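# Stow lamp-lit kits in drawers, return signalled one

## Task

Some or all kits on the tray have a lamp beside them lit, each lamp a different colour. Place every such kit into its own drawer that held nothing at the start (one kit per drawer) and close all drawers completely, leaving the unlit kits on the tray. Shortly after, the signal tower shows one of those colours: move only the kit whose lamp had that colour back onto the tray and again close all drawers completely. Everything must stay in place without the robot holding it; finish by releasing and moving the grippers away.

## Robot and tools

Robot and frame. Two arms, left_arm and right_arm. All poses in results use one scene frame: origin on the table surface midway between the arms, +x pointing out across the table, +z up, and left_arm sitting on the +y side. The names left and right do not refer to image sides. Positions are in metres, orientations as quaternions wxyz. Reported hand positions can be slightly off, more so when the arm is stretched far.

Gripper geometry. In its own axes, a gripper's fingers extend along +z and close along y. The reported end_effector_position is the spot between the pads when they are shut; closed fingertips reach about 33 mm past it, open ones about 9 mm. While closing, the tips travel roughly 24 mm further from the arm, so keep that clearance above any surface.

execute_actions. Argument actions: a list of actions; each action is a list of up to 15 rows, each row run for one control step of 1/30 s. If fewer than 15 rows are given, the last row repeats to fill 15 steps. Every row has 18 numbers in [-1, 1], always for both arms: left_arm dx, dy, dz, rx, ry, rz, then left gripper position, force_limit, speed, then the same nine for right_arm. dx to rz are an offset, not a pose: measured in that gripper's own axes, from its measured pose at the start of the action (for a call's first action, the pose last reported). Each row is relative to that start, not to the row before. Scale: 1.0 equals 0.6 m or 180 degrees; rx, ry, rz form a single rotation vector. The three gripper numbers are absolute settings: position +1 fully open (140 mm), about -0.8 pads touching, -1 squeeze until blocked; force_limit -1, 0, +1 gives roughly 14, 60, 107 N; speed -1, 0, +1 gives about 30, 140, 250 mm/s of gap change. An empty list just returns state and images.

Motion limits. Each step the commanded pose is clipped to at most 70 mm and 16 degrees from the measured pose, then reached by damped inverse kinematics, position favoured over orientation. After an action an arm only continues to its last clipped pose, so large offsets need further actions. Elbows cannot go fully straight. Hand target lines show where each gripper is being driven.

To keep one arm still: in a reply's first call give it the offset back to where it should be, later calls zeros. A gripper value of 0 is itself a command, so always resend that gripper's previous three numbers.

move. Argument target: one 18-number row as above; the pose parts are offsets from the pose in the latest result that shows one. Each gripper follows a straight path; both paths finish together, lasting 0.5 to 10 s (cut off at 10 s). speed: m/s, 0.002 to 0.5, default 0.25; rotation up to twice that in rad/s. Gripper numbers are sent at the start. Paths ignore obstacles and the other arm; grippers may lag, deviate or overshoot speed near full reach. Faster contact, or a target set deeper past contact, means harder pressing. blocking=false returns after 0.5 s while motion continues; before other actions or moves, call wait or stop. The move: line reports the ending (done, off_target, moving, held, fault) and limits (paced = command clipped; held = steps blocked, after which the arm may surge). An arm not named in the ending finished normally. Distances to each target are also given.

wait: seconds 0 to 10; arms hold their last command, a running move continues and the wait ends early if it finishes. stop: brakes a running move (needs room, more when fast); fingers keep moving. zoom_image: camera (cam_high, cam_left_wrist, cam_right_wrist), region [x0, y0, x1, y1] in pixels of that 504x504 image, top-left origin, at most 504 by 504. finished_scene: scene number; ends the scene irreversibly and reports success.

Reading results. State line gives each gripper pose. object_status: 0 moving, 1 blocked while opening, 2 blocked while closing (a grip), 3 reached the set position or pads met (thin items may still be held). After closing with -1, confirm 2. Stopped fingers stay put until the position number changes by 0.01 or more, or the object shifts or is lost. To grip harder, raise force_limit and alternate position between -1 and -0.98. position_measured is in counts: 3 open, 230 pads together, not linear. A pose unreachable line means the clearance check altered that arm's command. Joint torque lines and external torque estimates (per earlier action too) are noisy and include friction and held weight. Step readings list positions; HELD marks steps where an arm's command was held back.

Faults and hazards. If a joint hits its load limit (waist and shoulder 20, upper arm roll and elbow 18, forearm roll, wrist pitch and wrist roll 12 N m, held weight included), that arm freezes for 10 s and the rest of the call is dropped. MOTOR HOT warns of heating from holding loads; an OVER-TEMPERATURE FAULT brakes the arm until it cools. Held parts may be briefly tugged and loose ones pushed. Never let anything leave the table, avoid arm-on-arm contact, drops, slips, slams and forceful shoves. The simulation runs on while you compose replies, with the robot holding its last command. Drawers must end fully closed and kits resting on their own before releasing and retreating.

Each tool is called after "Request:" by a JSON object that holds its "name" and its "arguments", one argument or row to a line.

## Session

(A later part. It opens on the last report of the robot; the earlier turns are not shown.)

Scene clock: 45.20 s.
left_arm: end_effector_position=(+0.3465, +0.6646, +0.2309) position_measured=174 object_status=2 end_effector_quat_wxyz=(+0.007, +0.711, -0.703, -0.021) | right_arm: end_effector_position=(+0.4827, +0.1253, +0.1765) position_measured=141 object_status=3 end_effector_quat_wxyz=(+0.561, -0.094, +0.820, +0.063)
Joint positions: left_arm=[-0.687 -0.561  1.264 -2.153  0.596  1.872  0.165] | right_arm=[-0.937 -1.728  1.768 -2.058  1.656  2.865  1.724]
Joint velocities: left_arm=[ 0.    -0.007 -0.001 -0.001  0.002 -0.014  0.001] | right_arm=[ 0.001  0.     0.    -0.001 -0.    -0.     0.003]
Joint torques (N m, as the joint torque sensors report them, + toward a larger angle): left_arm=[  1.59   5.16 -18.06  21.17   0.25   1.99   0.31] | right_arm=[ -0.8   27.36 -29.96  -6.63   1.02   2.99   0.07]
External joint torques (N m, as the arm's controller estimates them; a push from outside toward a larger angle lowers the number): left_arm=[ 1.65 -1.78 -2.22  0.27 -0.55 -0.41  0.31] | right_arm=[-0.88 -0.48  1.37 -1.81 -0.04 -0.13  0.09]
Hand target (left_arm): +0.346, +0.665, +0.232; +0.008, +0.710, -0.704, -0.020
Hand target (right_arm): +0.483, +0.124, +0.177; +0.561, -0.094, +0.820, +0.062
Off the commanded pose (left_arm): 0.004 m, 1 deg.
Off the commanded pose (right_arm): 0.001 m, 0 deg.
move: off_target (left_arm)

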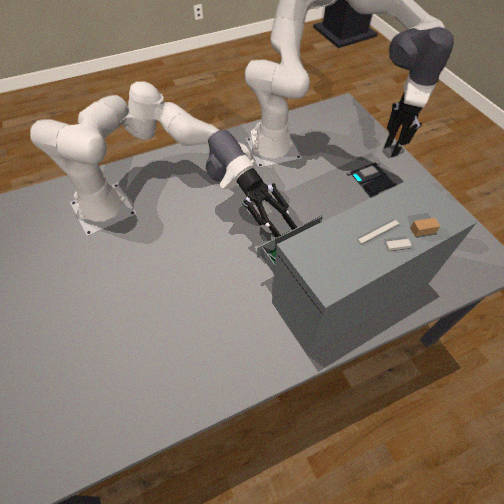

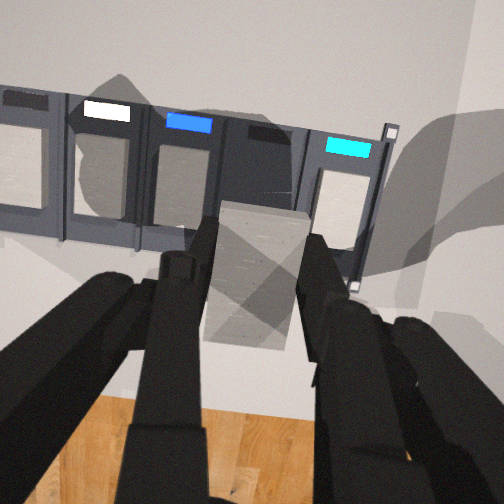

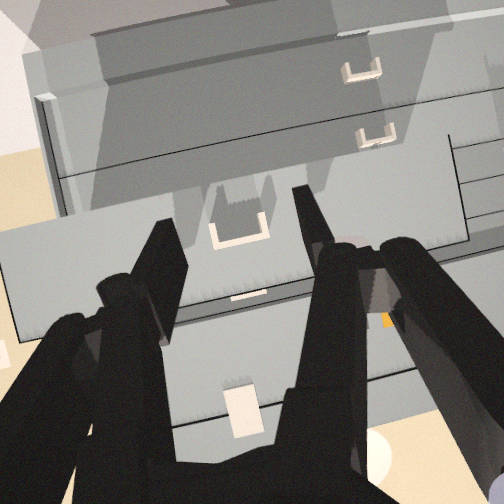

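Request:
{"name": "move", "arguments": {
  "target": [0.2,-0.1,-0.115,0,0,0.2,-1,0,-0.3,0,0,-0.07,0,0,0,-0.1,0,0],
  "speed": 0.2
}}

Request:
{"name": "move", "arguments": {
  "target": [0.15,-0.2,0,0,0,0.267,-1,0,-0.3,-0.023,-0.45,-0.168,0,0,0,-0.1,0,0]
}}

Scene clock: 51.73 s.
left_arm: end_effector_position=(+0.4106, +0.5433, +0.2988) position_measured=174 object_status=2 end_effector_quat_wxyz=(-0.009, -0.466, +0.884, +0.014) | right_arm: end_effector_position=(+0.4451, +0.1160, +0.1888) position_measured=141 object_status=3 end_effector_quat_wxyz=(+0.561, -0.098, +0.820, +0.060)
Joint positions: left_arm=[-0.982 -0.649  1.174 -2.019  0.61   1.674  0.478] | right_arm=[-0.815 -1.706  1.765 -2.166  1.596  2.846  1.771]
Joint velocities: left_arm=[-0.001  0.001 -0.001  0.001 -0.001 -0.005  0.032] | right_arm=[-0.001 -0.    -0.    -0.001 -0.001 -0.001  0.006]
Joint torques (N m, as the joint torque sensors report them, + toward a larger angle): left_arm=[ -1.3    6.95 -18.13  21.08   1.73   1.94   0.13] | right_arm=[  0.74  25.68 -31.02  -7.35  -0.03   2.63   0.38]
External joint torques (N m, as the arm's controller estimates them; a push from outside toward a larger angle lowers the number): left_arm=[-1.34 -1.91 -0.26  0.83  0.92 -0.47  0.13] | right_arm=[ 0.88  0.13 -0.19 -2.51 -1.17 -0.46  0.41]
Hand target (left_arm): +0.411, +0.545, +0.299; -0.009, -0.461, +0.887, +0.016
Hand target (right_arm): +0.445, +0.116, +0.190; +0.560, -0.095, +0.821, +0.062
Off the commanded pose (left_arm): 0.004 m, 1 deg.
Off the commanded pose (right_arm): 0.003 m, 0 deg.
move: off_target (left_arm)

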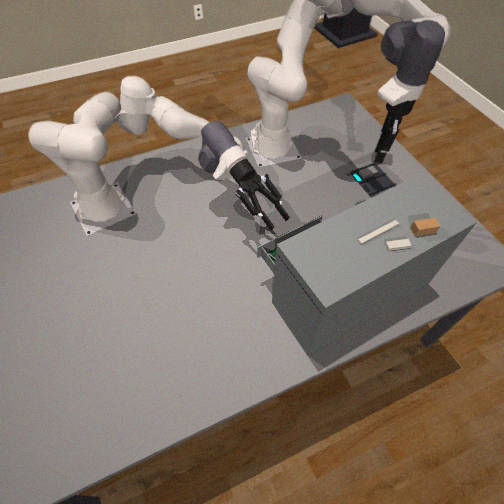

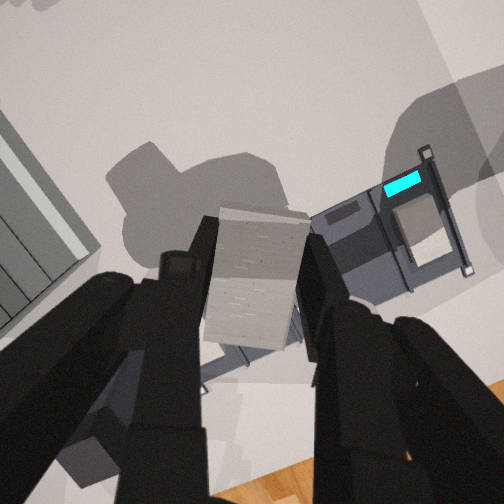

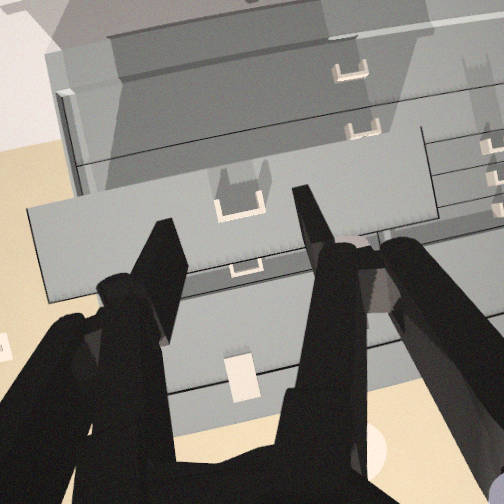

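Scene clock: 54.33 s.
left_arm: end_effector_position=(+0.4588, +0.3997, +0.2997) position_measured=174 object_status=2 end_effector_quat_wxyz=(-0.009, -0.072, +0.997, +0.005) | right_arm: end_effector_position=(+0.4206, -0.1653, +0.2399) position_measured=141 object_status=3 end_effector_quat_wxyz=(+0.560, -0.094, +0.821, +0.066)
Joint positions: left_arm=[-1.437 -0.802  1.231 -1.949  0.745  1.583  0.924] | right_arm=[-0.422 -1.767  1.801 -2.916  2.326  2.558  1.052]
Joint velocities: left_arm=[ 0.    -0.001  0.002 -0.002  0.     0.     0.018] | right_arm=[-0.    -0.001 -0.002 -0.002  0.007 -0.004 -0.034]
Joint torques (N m, as the joint torque sensors report them, + toward a larger angle): left_arm=[ -1.31  13.99 -22.51  17.84   1.47   2.05   0.32] | right_arm=[  0.79   9.94 -15.45  -9.52   1.37   2.49  -0.38]
External joint torques (N m, as the arm's controller estimates them; a push from outside toward a larger angle lowers the number): left_arm=[-1.35 -1.76 -0.76  0.36  0.68 -0.33  0.32] | right_arm=[ 0.8  -1.06  2.9  -2.2   1.01 -0.38 -0.35]
Hand target (left_arm): +0.460, +0.401, +0.300; -0.009, -0.068, +0.998, +0.007
Hand target (right_arm): +0.420, -0.166, +0.240; +0.560, -0.100, +0.820, +0.062
Off the commanded pose (left_arm): 0.005 m, 1 deg.
Off the commanded pose (right_arm): 0.002 m, 1 deg.
joint sent to its limit (right arm) — the command would take joint 2 (shoulder) past its lower limit, so that joint was sent only as far as its limit.
move: off_target (left_arm)

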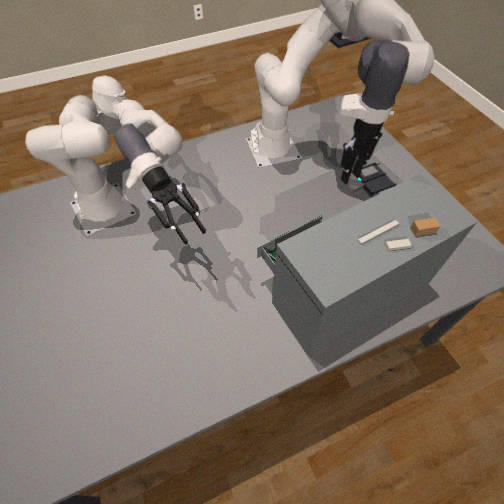

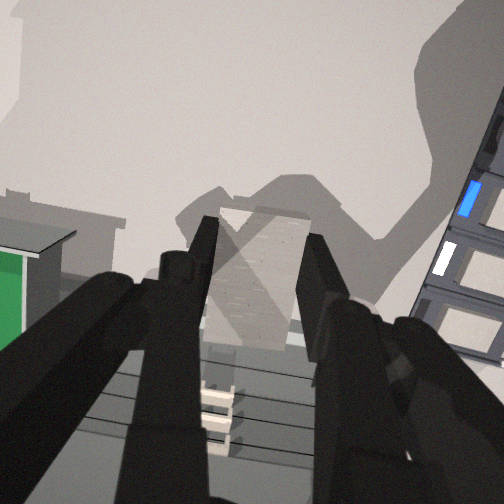

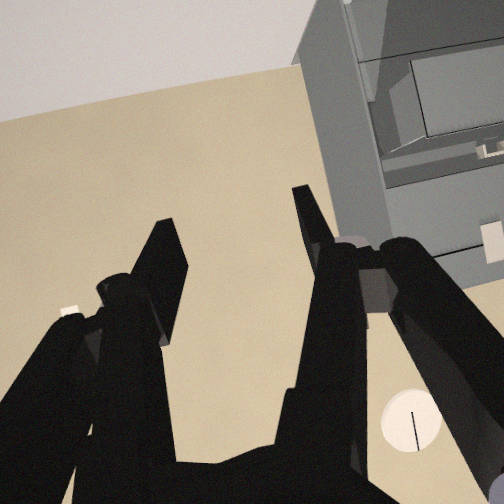

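Request:
{"name": "move", "arguments": {
  "target": [-0.09,-0.466,0.05,0,0,-0.012,-1,0,-0.3,0,0,0,0,0,0,-0.1,0,0]
}}

Scene clock: 58.87 s.
left_arm: end_effector_position=(+0.5501, +0.1268, +0.2737) position_measured=174 object_status=2 end_effector_quat_wxyz=(-0.003, -0.084, +0.996, -0.001) | right_arm: end_effector_position=(+0.4205, -0.1655, +0.2393) position_measured=141 object_status=3 end_effector_quat_wxyz=(+0.559, -0.097, +0.821, +0.063)
Joint positions: left_arm=[-2.433 -0.701  1.807 -1.488  0.673  1.656  0.642] | right_arm=[-0.422 -1.764  1.801 -2.916  2.327  2.559  1.041]
Joint velocities: left_arm=[-0.005 -0.001  0.001  0.003 -0.001 -0.006 -0.023] | right_arm=[-0.001  0.001 -0.     0.001  0.001  0.     0.001]
Joint torques (N m, as the joint torque sensors report them, + toward a larger angle): left_arm=[ -1.15  31.76 -20.02  19.11  -0.59   1.97  -0.1 ] | right_arm=[ -1.63  11.82 -18.39  -7.49   0.38   3.11   0.35]
External joint torques (N m, as the arm's controller estimates them; a push from outside toward a larger angle lowers the number): left_arm=[-1.35 -1.66 -0.99  0.22 -1.37 -0.48 -0.1 ] | right_arm=[-1.64  0.77 -0.08 -0.32  0.02  0.26  0.37]
Hand target (left_arm): +0.549, +0.126, +0.275; -0.005, -0.089, +0.996, -0.002
Hand target (right_arm): +0.421, -0.165, +0.240; +0.560, -0.094, +0.821, +0.066
Off the commanded pose (left_arm): 0.009 m, 1 deg.
Off the commanded pose (right_arm): 0.001 m, 0 deg.
move: off_target (left_arm)

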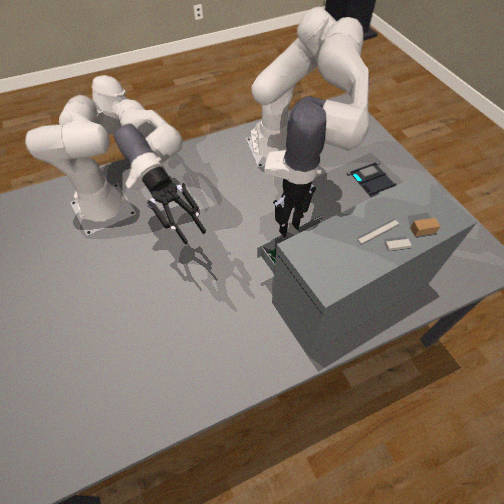

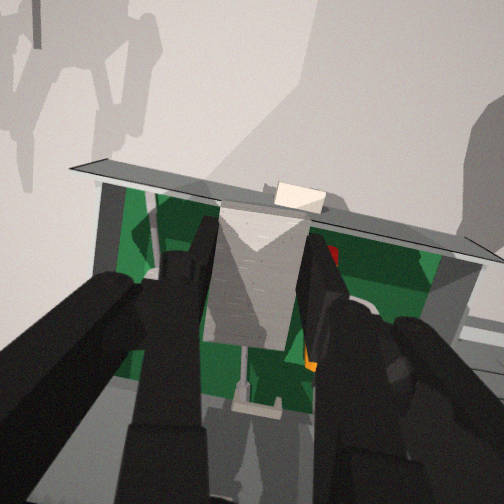

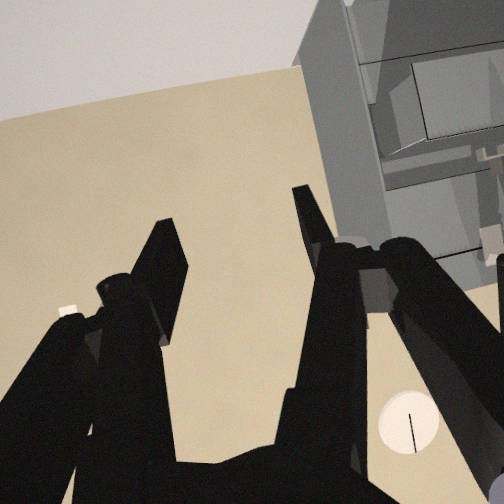

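Request:
{"name": "move", "arguments": {
  "target": [0.08,0.53,-0.04,0,0,0,-1,0,-0.3,0.018,0.447,0.175,0,0,0,-0.15,0,0]
}}

Scene clock: 64.50 s.
left_arm: end_effector_position=(+0.4528, +0.4371, +0.2924) position_measured=174 object_status=2 end_effector_quat_wxyz=(-0.008, -0.089, +0.996, +0.004) | right_arm: end_effector_position=(+0.4514, +0.1156, +0.1899) position_measured=148 object_status=3 end_effector_quat_wxyz=(+0.560, -0.103, +0.820, +0.057)
Joint positions: left_arm=[-1.358 -0.824  1.228 -1.973  0.763  1.592  0.95 ] | right_arm=[-0.847 -1.636  1.786 -2.154  1.574  2.905  1.731]
Joint velocities: left_arm=[-0.     0.    -0.001 -0.001  0.     0.     0.004] | right_arm=[ 0.002  0.001 -0.001 -0.    -0.025 -0.002  0.059]
Joint torques (N m, as the joint torque sensors report them, + toward a larger angle): left_arm=[  1.01  14.72 -25.15  16.37   1.43   2.15   0.31] | right_arm=[ -0.25  24.67 -31.39  -4.4   -0.03   2.65   0.44]
External joint torques (N m, as the arm's controller estimates them; a push from outside toward a larger angle lowers the number): left_arm=[ 1.12 -1.29 -2.92 -0.78  0.65 -0.25  0.31] | right_arm=[-0.26 -1.83 -0.24 -1.2  -1.16 -0.48  0.47]
Hand target (left_arm): +0.452, +0.438, +0.292; -0.008, -0.085, +0.996, +0.006
Hand target (right_arm): +0.452, +0.116, +0.191; +0.560, -0.095, +0.821, +0.062
Off the commanded pose (left_arm): 0.007 m, 1 deg.
Off the commanded pose (right_arm): 0.002 m, 1 deg.
move: off_target (left_arm)

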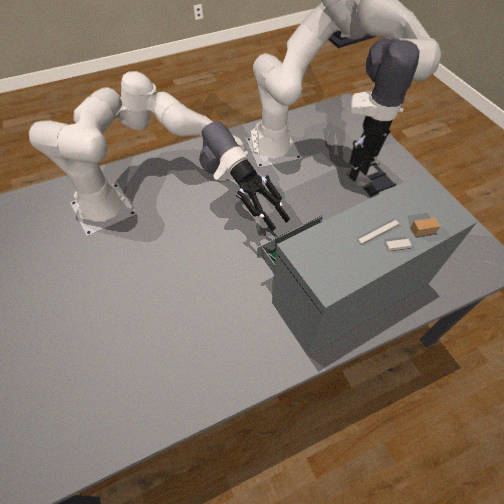

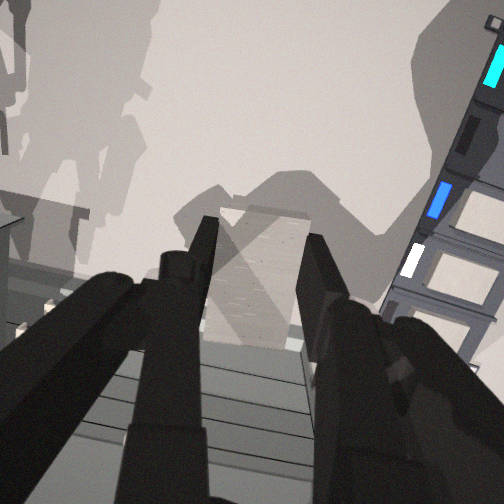

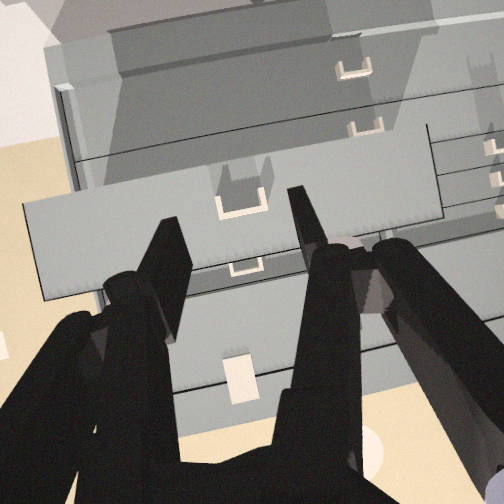

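Request:
{"name": "move", "arguments": {
  "target": [0,0,0,0,0,0,-1,0,-0.3,-0.085,-0.022,0.248,0,0,0,-0.15,0,0],
  "speed": 0.08
}}

Request:
{"name": "move", "arguments": {
  "target": [0,0,0,0,0,0,-1,0,-0.3,-0.004,-0.002,0.009,0,0,0,-0.15,0,0],
  "speed": 0.02
}}

Scene clock: 68.57 s.
left_arm: end_effector_position=(+0.4528, +0.4370, +0.2924) position_measured=174 object_status=2 end_effector_quat_wxyz=(-0.008, -0.088, +0.996, +0.004) | right_arm: end_effector_position=(+0.6067, +0.1409, +0.1880) position_measured=148 object_status=3 end_effector_quat_wxyz=(+0.561, -0.098, +0.820, +0.061)
Joint positions: left_arm=[-1.358 -0.824  1.228 -1.974  0.763  1.592  0.952] | right_arm=[-1.324 -1.671  1.736 -1.725  1.703  2.917  1.553]
Joint velocities: left_arm=[-0.002 -0.    -0.001 -0.001  0.     0.001  0.   ] | right_arm=[-0.003  0.001  0.     0.006 -0.001 -0.001 -0.014]
Joint torques (N m, as the joint torque sensors report them, + toward a larger angle): left_arm=[  0.88  14.84 -23.4   17.05   0.47   2.37   0.08] | right_arm=[ -1.48  34.99 -32.06  -0.99   1.34   3.07  -0.33]
External joint torques (N m, as the arm's controller estimates them; a push from outside toward a larger angle lowers the number): left_arm=[ 1.04 -1.15 -1.12 -0.11 -0.31 -0.03  0.08] | right_arm=[-1.4  -1.6   0.07  1.14  0.54 -0.08 -0.3 ]
Hand target (left_arm): +0.453, +0.437, +0.292; -0.008, -0.089, +0.996, +0.004
Hand target (right_arm): +0.607, +0.142, +0.189; +0.562, -0.102, +0.819, +0.059
Off the commanded pose (left_arm): 0.000 m, 0 deg.
Off the commanded pose (right_arm): 0.005 m, 1 deg.
move: off_target (right_arm)

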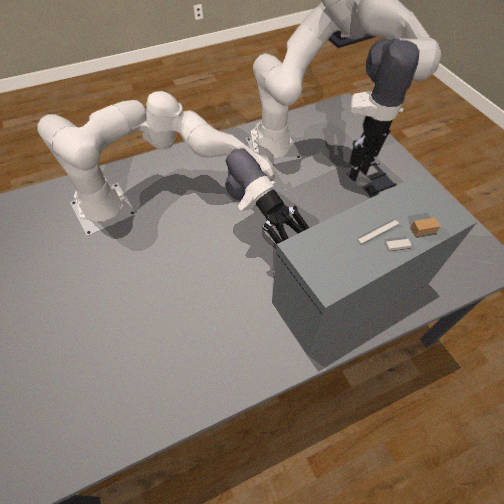

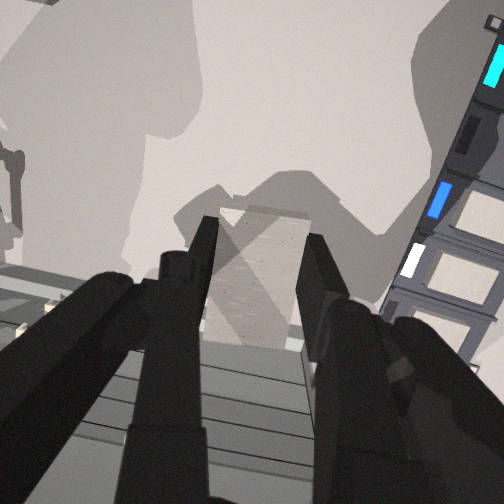

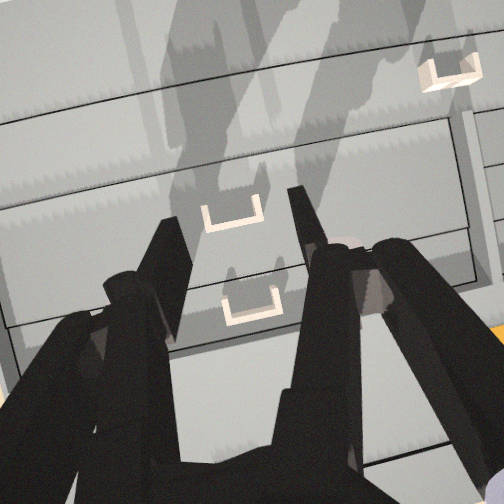

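Scene clock: 69.27 s.
left_arm: end_effector_position=(+0.4528, +0.4370, +0.2924) position_measured=174 object_status=2 end_effector_quat_wxyz=(-0.008, -0.088, +0.996, +0.004) | right_arm: end_effector_position=(+0.6101, +0.1416, +0.1877) position_measured=148 object_status=3 end_effector_quat_wxyz=(+0.561, -0.097, +0.820, +0.061)
Joint positions: left_arm=[-1.358 -0.824  1.228 -1.974  0.763  1.592  0.952] | right_arm=[-1.335 -1.671  1.735 -1.713  1.703  2.918  1.553]
Joint velocities: left_arm=[-0.    -0.001  0.    -0.001 -0.    -0.     0.   ] | right_arm=[-0.001 -0.001 -0.001  0.003 -0.001  0.001  0.001]
Joint torques (N m, as the joint torque sensors report them, + toward a larger angle): left_arm=[  0.5   14.68 -24.68  16.59   0.54   2.27   0.03] | right_arm=[ -4.57  35.62 -31.68   0.33   0.89   2.95  -0.09]
External joint torques (N m, as the arm's controller estimates them; a push from outside toward a larger angle lowers the number): left_arm=[ 0.48 -1.2  -2.57 -0.62 -0.25 -0.12  0.03] | right_arm=[-4.68 -1.28  0.5   2.24  0.1  -0.21 -0.07]
Hand target (left_arm): +0.453, +0.437, +0.292; -0.008, -0.088, +0.996, +0.004
Hand target (right_arm): +0.613, +0.141, +0.189; +0.561, -0.097, +0.820, +0.061
Off the commanded pose (left_arm): 0.000 m, 0 deg.
Off the commanded pose (right_arm): 0.003 m, 0 deg.
move: done

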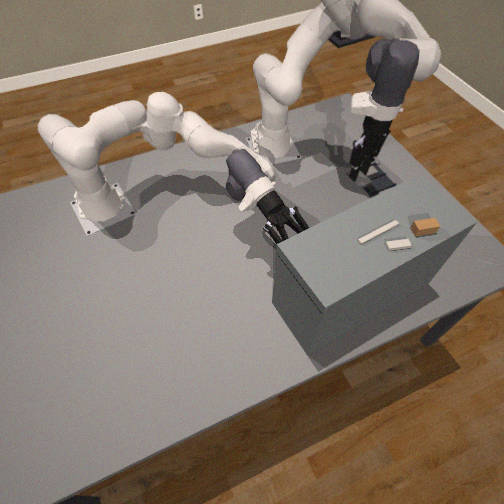

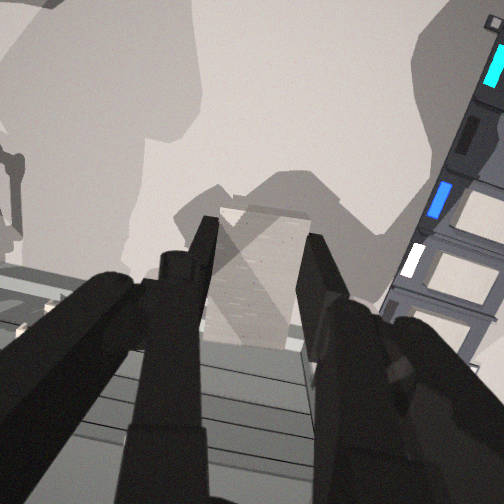

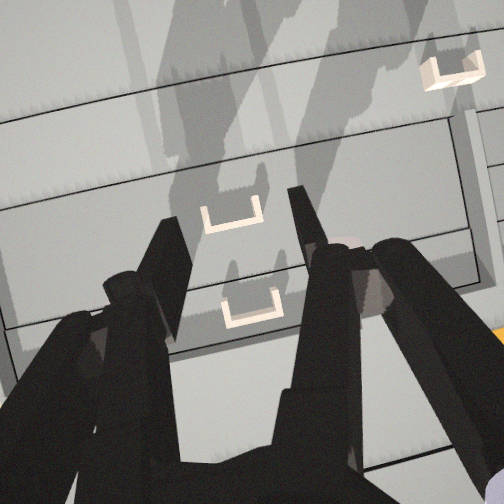

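Request:
{"name": "move", "arguments": {
  "target": [0,0,0,0,0,0,-1,0,-0.3,-0.044,-0.007,-0.04,0,0,0,-0.15,0,0],
  "speed": 0.05
}}

Request:
{"name": "move", "arguments": {
  "target": [0,0,0,0,0,0,-1,0,-0.3,-0.005,0,0.013,0,0,0,-0.15,0,0],
  "speed": 0.03
}}

Scene clock: 72.50 s.
left_arm: end_effector_position=(+0.4528, +0.4370, +0.2924) position_measured=174 object_status=2 end_effector_quat_wxyz=(-0.008, -0.088, +0.996, +0.004) | right_arm: end_effector_position=(+0.5987, +0.1350, +0.2191) position_measured=148 object_status=3 end_effector_quat_wxyz=(+0.561, -0.091, +0.820, +0.066)
Joint positions: left_arm=[-1.358 -0.824  1.228 -1.974  0.763  1.592  0.952] | right_arm=[-1.287 -1.624  1.705 -1.781  1.701  2.89   1.525]
Joint velocities: left_arm=[ 0.    -0.001 -0.    -0.001  0.001  0.     0.001] | right_arm=[ 0.001  0.001  0.    -0.006 -0.001 -0.012 -0.02 ]
Joint torques (N m, as the joint torque sensors report them, + toward a larger angle): left_arm=[ -0.57  14.09 -24.53  16.93   0.62   2.42   0.11] | right_arm=[  0.59  35.22 -32.47  -3.13  -0.23   2.77  -0.21]
External joint torques (N m, as the arm's controller estimates them; a push from outside toward a larger angle lowers the number): left_arm=[-0.62 -1.8  -2.41 -0.32 -0.17  0.03  0.11] | right_arm=[ 0.7  -0.26 -0.05 -1.89 -0.97 -0.37 -0.18]
Hand target (left_arm): +0.453, +0.437, +0.292; -0.008, -0.088, +0.996, +0.004
Hand target (right_arm): +0.598, +0.135, +0.220; +0.561, -0.097, +0.820, +0.061
Off the commanded pose (left_arm): 0.000 m, 0 deg.
Off the commanded pose (right_arm): 0.002 m, 1 deg.
move: done

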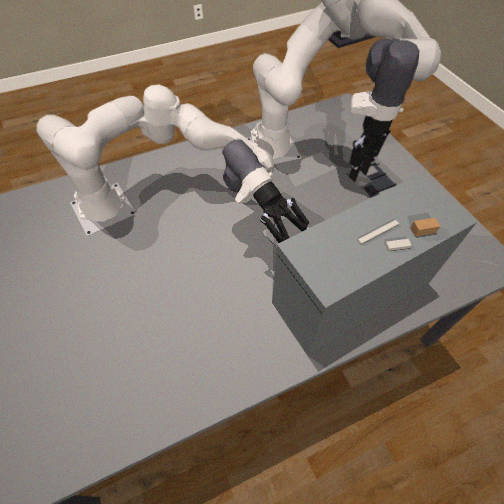

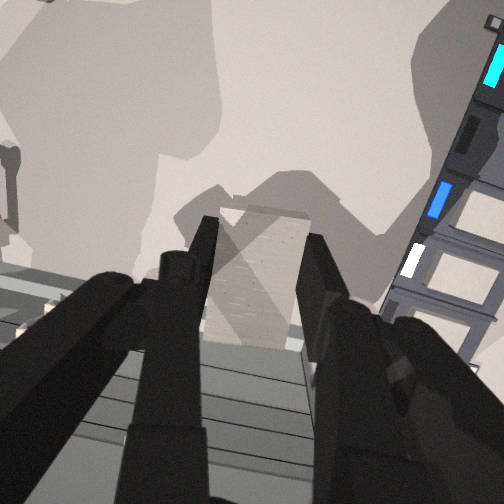

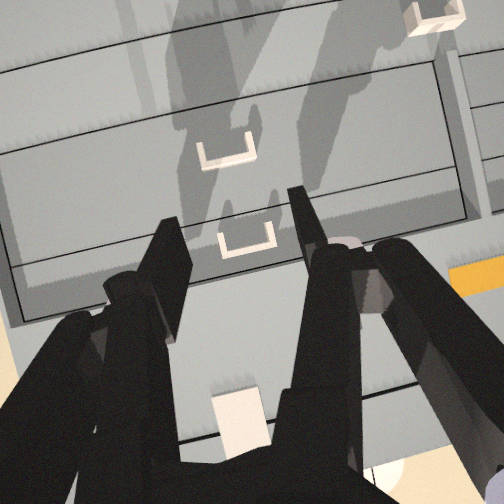

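Scene clock: 73.20 s.
left_arm: end_effector_position=(+0.4528, +0.4370, +0.2924) position_measured=174 object_status=2 end_effector_quat_wxyz=(-0.008, -0.088, +0.996, +0.004) | right_arm: end_effector_position=(+0.6063, +0.1361, +0.2180) position_measured=148 object_status=3 end_effector_quat_wxyz=(+0.560, -0.091, +0.821, +0.067)
Joint positions: left_arm=[-1.358 -0.824  1.228 -1.974  0.763  1.592  0.952] | right_arm=[-1.31  -1.624  1.705 -1.757  1.7    2.89   1.525]
Joint velocities: left_arm=[ 0.001 -0.     0.     0.001  0.    -0.     0.001] | right_arm=[-0.002  0.001 -0.     0.006 -0.001  0.    -0.   ]
Joint torques (N m, as the joint torque sensors report them, + toward a larger angle): left_arm=[  0.37  14.75 -23.53  16.65   0.7    2.33   0.09] | right_arm=[ -2.05  34.54 -32.21  -0.75  -0.45   3.07   0.26]
External joint torques (N m, as the arm's controller estimates them; a push from outside toward a larger angle lowers the number): left_arm=[ 0.32 -1.13 -1.42 -0.58 -0.09 -0.06  0.09] | right_arm=[-2.29 -1.68  0.3   0.2  -1.17 -0.09  0.29]
Hand target (left_arm): +0.453, +0.437, +0.292; -0.008, -0.088, +0.996, +0.004
Hand target (right_arm): +0.607, +0.137, +0.219; +0.561, -0.091, +0.820, +0.066
Off the commanded pose (left_arm): 0.000 m, 0 deg.
Off the commanded pose (right_arm): 0.001 m, 0 deg.
move: done

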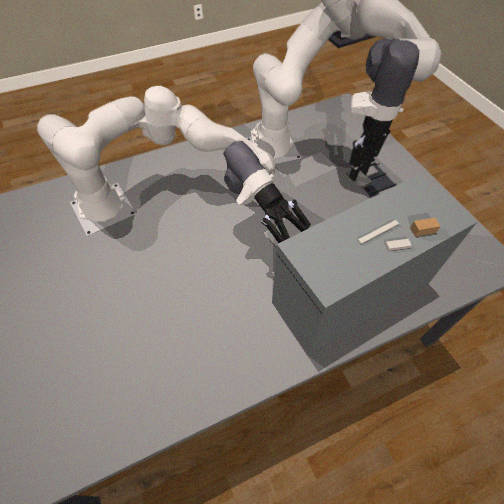

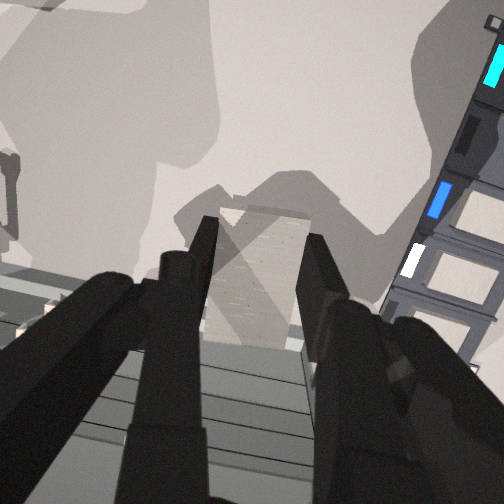

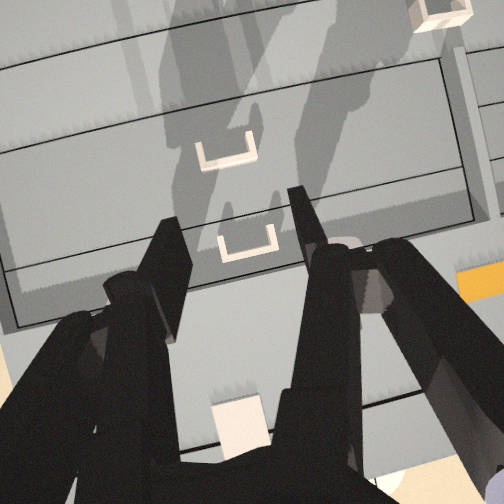

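Request:
{"name": "move", "arguments": {
  "target": [0,0,0,0,0,0,-1,0,-0.3,-0.012,0.002,-0.008,0,0,0,-0.15,0,0],
  "speed": 0.03
}}

Request:
{"name": "move", "arguments": {
  "target": [0,0,0,0,0,0,-1,0,-0.3,0,0,0,0,0,0,-1,0.6,0]
}}

Request:
{"name": "move", "arguments": {
  "target": [0,0,0,0,0,0,-1,0,-0.3,0.079,0.023,-0.192,0,0,0,-1,0.6,0],
  "speed": 0.1
}}

Scene clock: 76.93 s.
left_arm: end_effector_position=(+0.4528, +0.4370, +0.2924) position_measured=174 object_status=2 end_effector_quat_wxyz=(-0.008, -0.088, +0.996, +0.004) | right_arm: end_effector_position=(+0.6046, +0.1369, +0.2247) position_measured=148 object_status=3 end_effector_quat_wxyz=(+0.560, -0.091, +0.821, +0.067)
Joint positions: left_arm=[-1.358 -0.824  1.228 -1.974  0.763  1.592  0.952] | right_arm=[-1.305 -1.615  1.697 -1.764  1.69   2.884  1.525]
Joint velocities: left_arm=[-0.     0.001 -0.001 -0.001  0.    -0.    -0.001] | right_arm=[ 0.001 -0.001  0.    -0.003 -0.007 -0.003 -0.   ]
Joint torques (N m, as the joint torque sensors report them, + toward a larger angle): left_arm=[  0.6   14.62 -23.78  16.91   0.71   2.23   0.13] | right_arm=[  0.64  36.11 -32.33  -3.61  -0.41   2.74   0.24]
External joint torques (N m, as the arm's controller estimates them; a push from outside toward a larger angle lowers the number): left_arm=[ 0.66 -1.39 -1.54 -0.3  -0.08 -0.17  0.13] | right_arm=[ 0.51  0.24 -0.03 -2.78 -1.12 -0.39  0.27]
Hand target (left_arm): +0.453, +0.437, +0.292; -0.008, -0.088, +0.996, +0.004
Hand target (right_arm): +0.604, +0.137, +0.226; +0.560, -0.091, +0.821, +0.067
Off the commanded pose (left_arm): 0.000 m, 0 deg.
Off the commanded pose (right_arm): 0.002 m, 0 deg.
move: done

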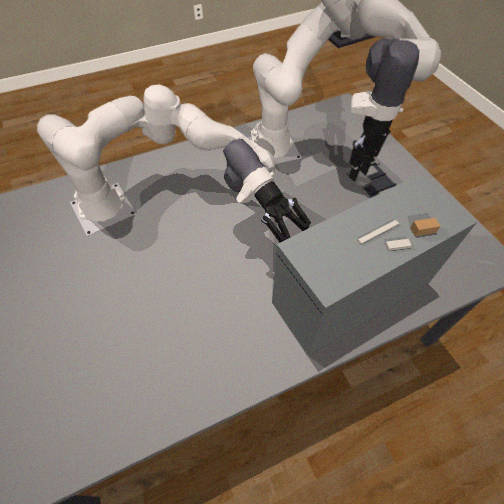

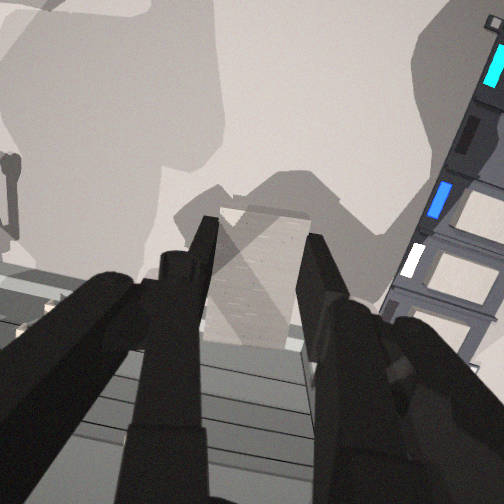

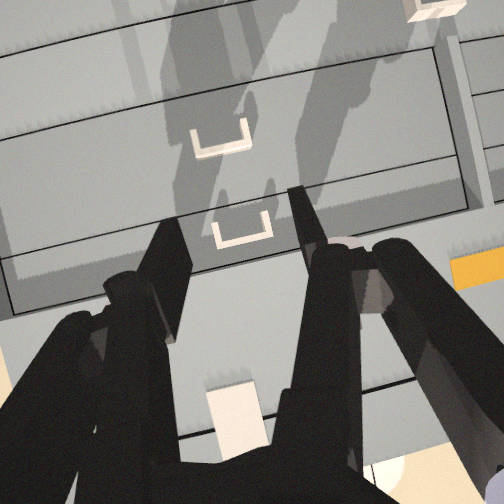

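Scene clock: 77.47 s.
left_arm: end_effector_position=(+0.4528, +0.4370, +0.2924) position_measured=174 object_status=2 end_effector_quat_wxyz=(-0.008, -0.088, +0.996, +0.004) | right_arm: end_effector_position=(+0.6041, +0.1377, +0.2249) position_measured=198 object_status=2 end_effector_quat_wxyz=(+0.560, -0.091, +0.821, +0.067)
Joint positions: left_arm=[-1.358 -0.824  1.228 -1.974  0.763  1.592  0.952] | right_arm=[-1.304 -1.615  1.697 -1.763  1.69   2.885  1.525]
Joint velocities: left_arm=[-0.001  0.    -0.001 -0.     0.    -0.     0.001] | right_arm=[-0.001  0.002  0.001 -0.    -0.001 -0.     0.   ]
Joint torques (N m, as the joint torque sensors report them, + toward a larger angle): left_arm=[ -0.09  14.94 -23.56  16.78   0.65   2.37   0.13] | right_arm=[ -0.91  35.31 -30.98  -2.05   0.69   3.01   0.08]
External joint torques (N m, as the arm's controller estimates them; a push from outside toward a larger angle lowers the number): left_arm=[-0.04 -1.02 -1.36 -0.43 -0.14 -0.03  0.13] | right_arm=[-0.85 -0.79  1.58 -1.13 -0.04 -0.14  0.1 ]
Hand target (left_arm): +0.453, +0.437, +0.292; -0.008, -0.088, +0.996, +0.004
Hand target (right_arm): +0.605, +0.137, +0.225; +0.560, -0.091, +0.821, +0.067
Off the commanded pose (left_arm): 0.000 m, 0 deg.
Off the commanded pose (right_arm): 0.001 m, 0 deg.
move: done

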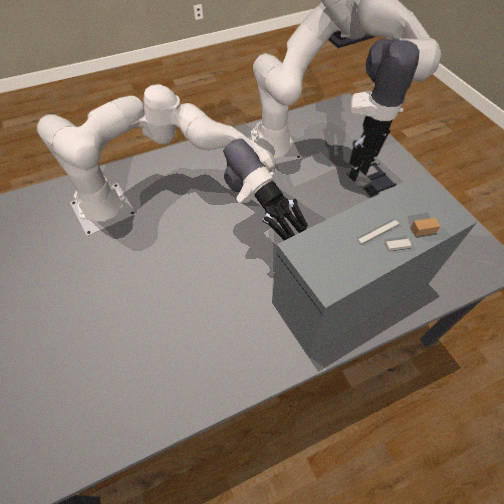

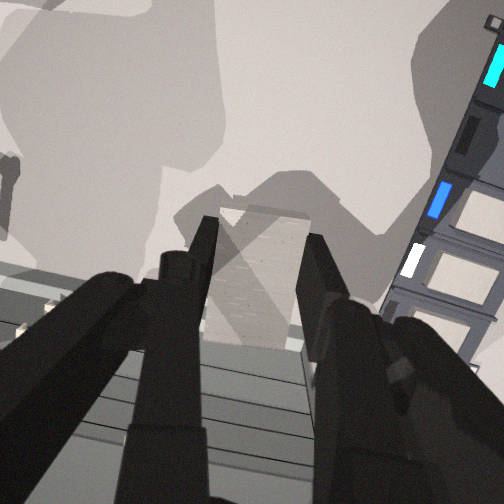

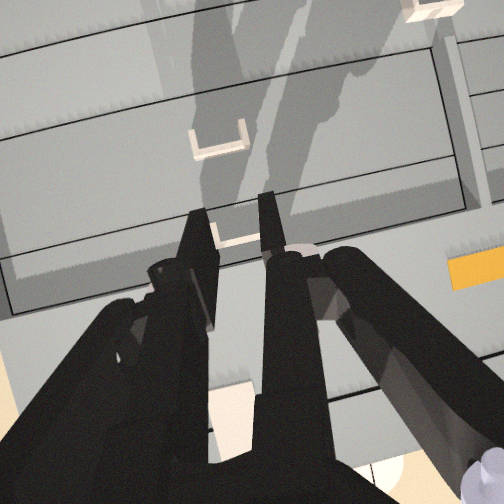

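Scene clock: 79.10 s.
left_arm: end_effector_position=(+0.4528, +0.4370, +0.2924) position_measured=174 object_status=2 end_effector_quat_wxyz=(-0.008, -0.088, +0.996, +0.004) | right_arm: end_effector_position=(+0.4799, +0.1232, +0.2216) position_measured=198 object_status=2 end_effector_quat_wxyz=(+0.561, -0.100, +0.819, +0.065)
Joint positions: left_arm=[-1.358 -0.824  1.228 -1.974  0.763  1.592  0.952] | right_arm=[-0.93  -1.612  1.724 -2.094  1.607  2.882  1.647]
Joint velocities: left_arm=[-0.    -0.    -0.001  0.001  0.     0.001  0.001] | right_arm=[ 0.002 -0.001  0.    -0.001 -0.03  -0.     0.059]
Joint torques (N m, as the joint torque sensors report them, + toward a larger angle): left_arm=[ -0.29  15.13 -23.77  16.91   0.66   2.32   0.07] | right_arm=[  0.81  26.99 -28.81  -5.87  -0.19   2.36   0.34]
External joint torques (N m, as the arm's controller estimates them; a push from outside toward a larger angle lowers the number): left_arm=[-0.29 -0.83 -1.54 -0.36 -0.13 -0.09  0.07] | right_arm=[ 0.87 -1.01  2.94 -3.9  -1.16 -0.78  0.36]
Hand target (left_arm): +0.453, +0.437, +0.292; -0.008, -0.088, +0.996, +0.004
Hand target (right_arm): +0.480, +0.121, +0.218; +0.558, -0.092, +0.822, +0.066
Off the commanded pose (left_arm): 0.000 m, 0 deg.
Off the commanded pose (right_arm): 0.001 m, 1 deg.
move: done

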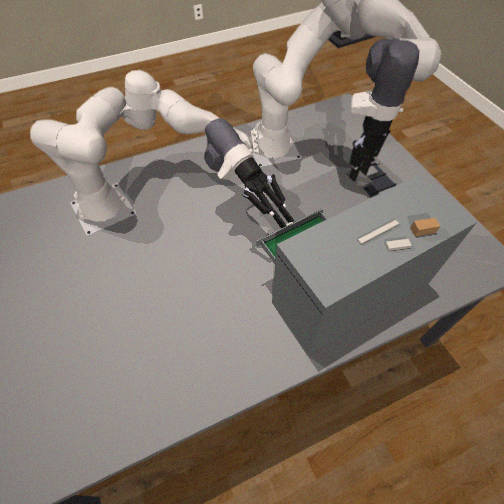

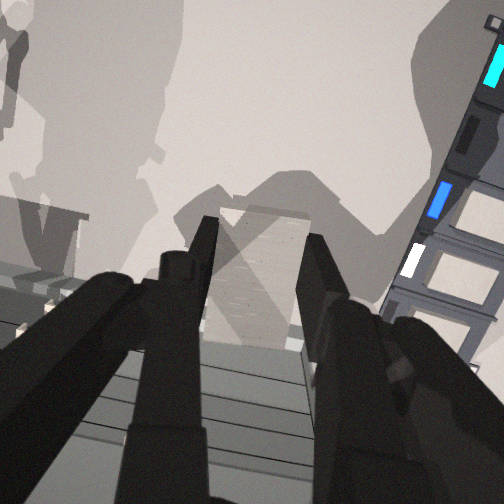

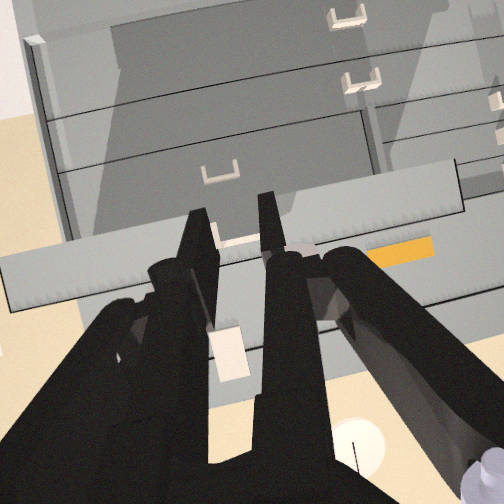

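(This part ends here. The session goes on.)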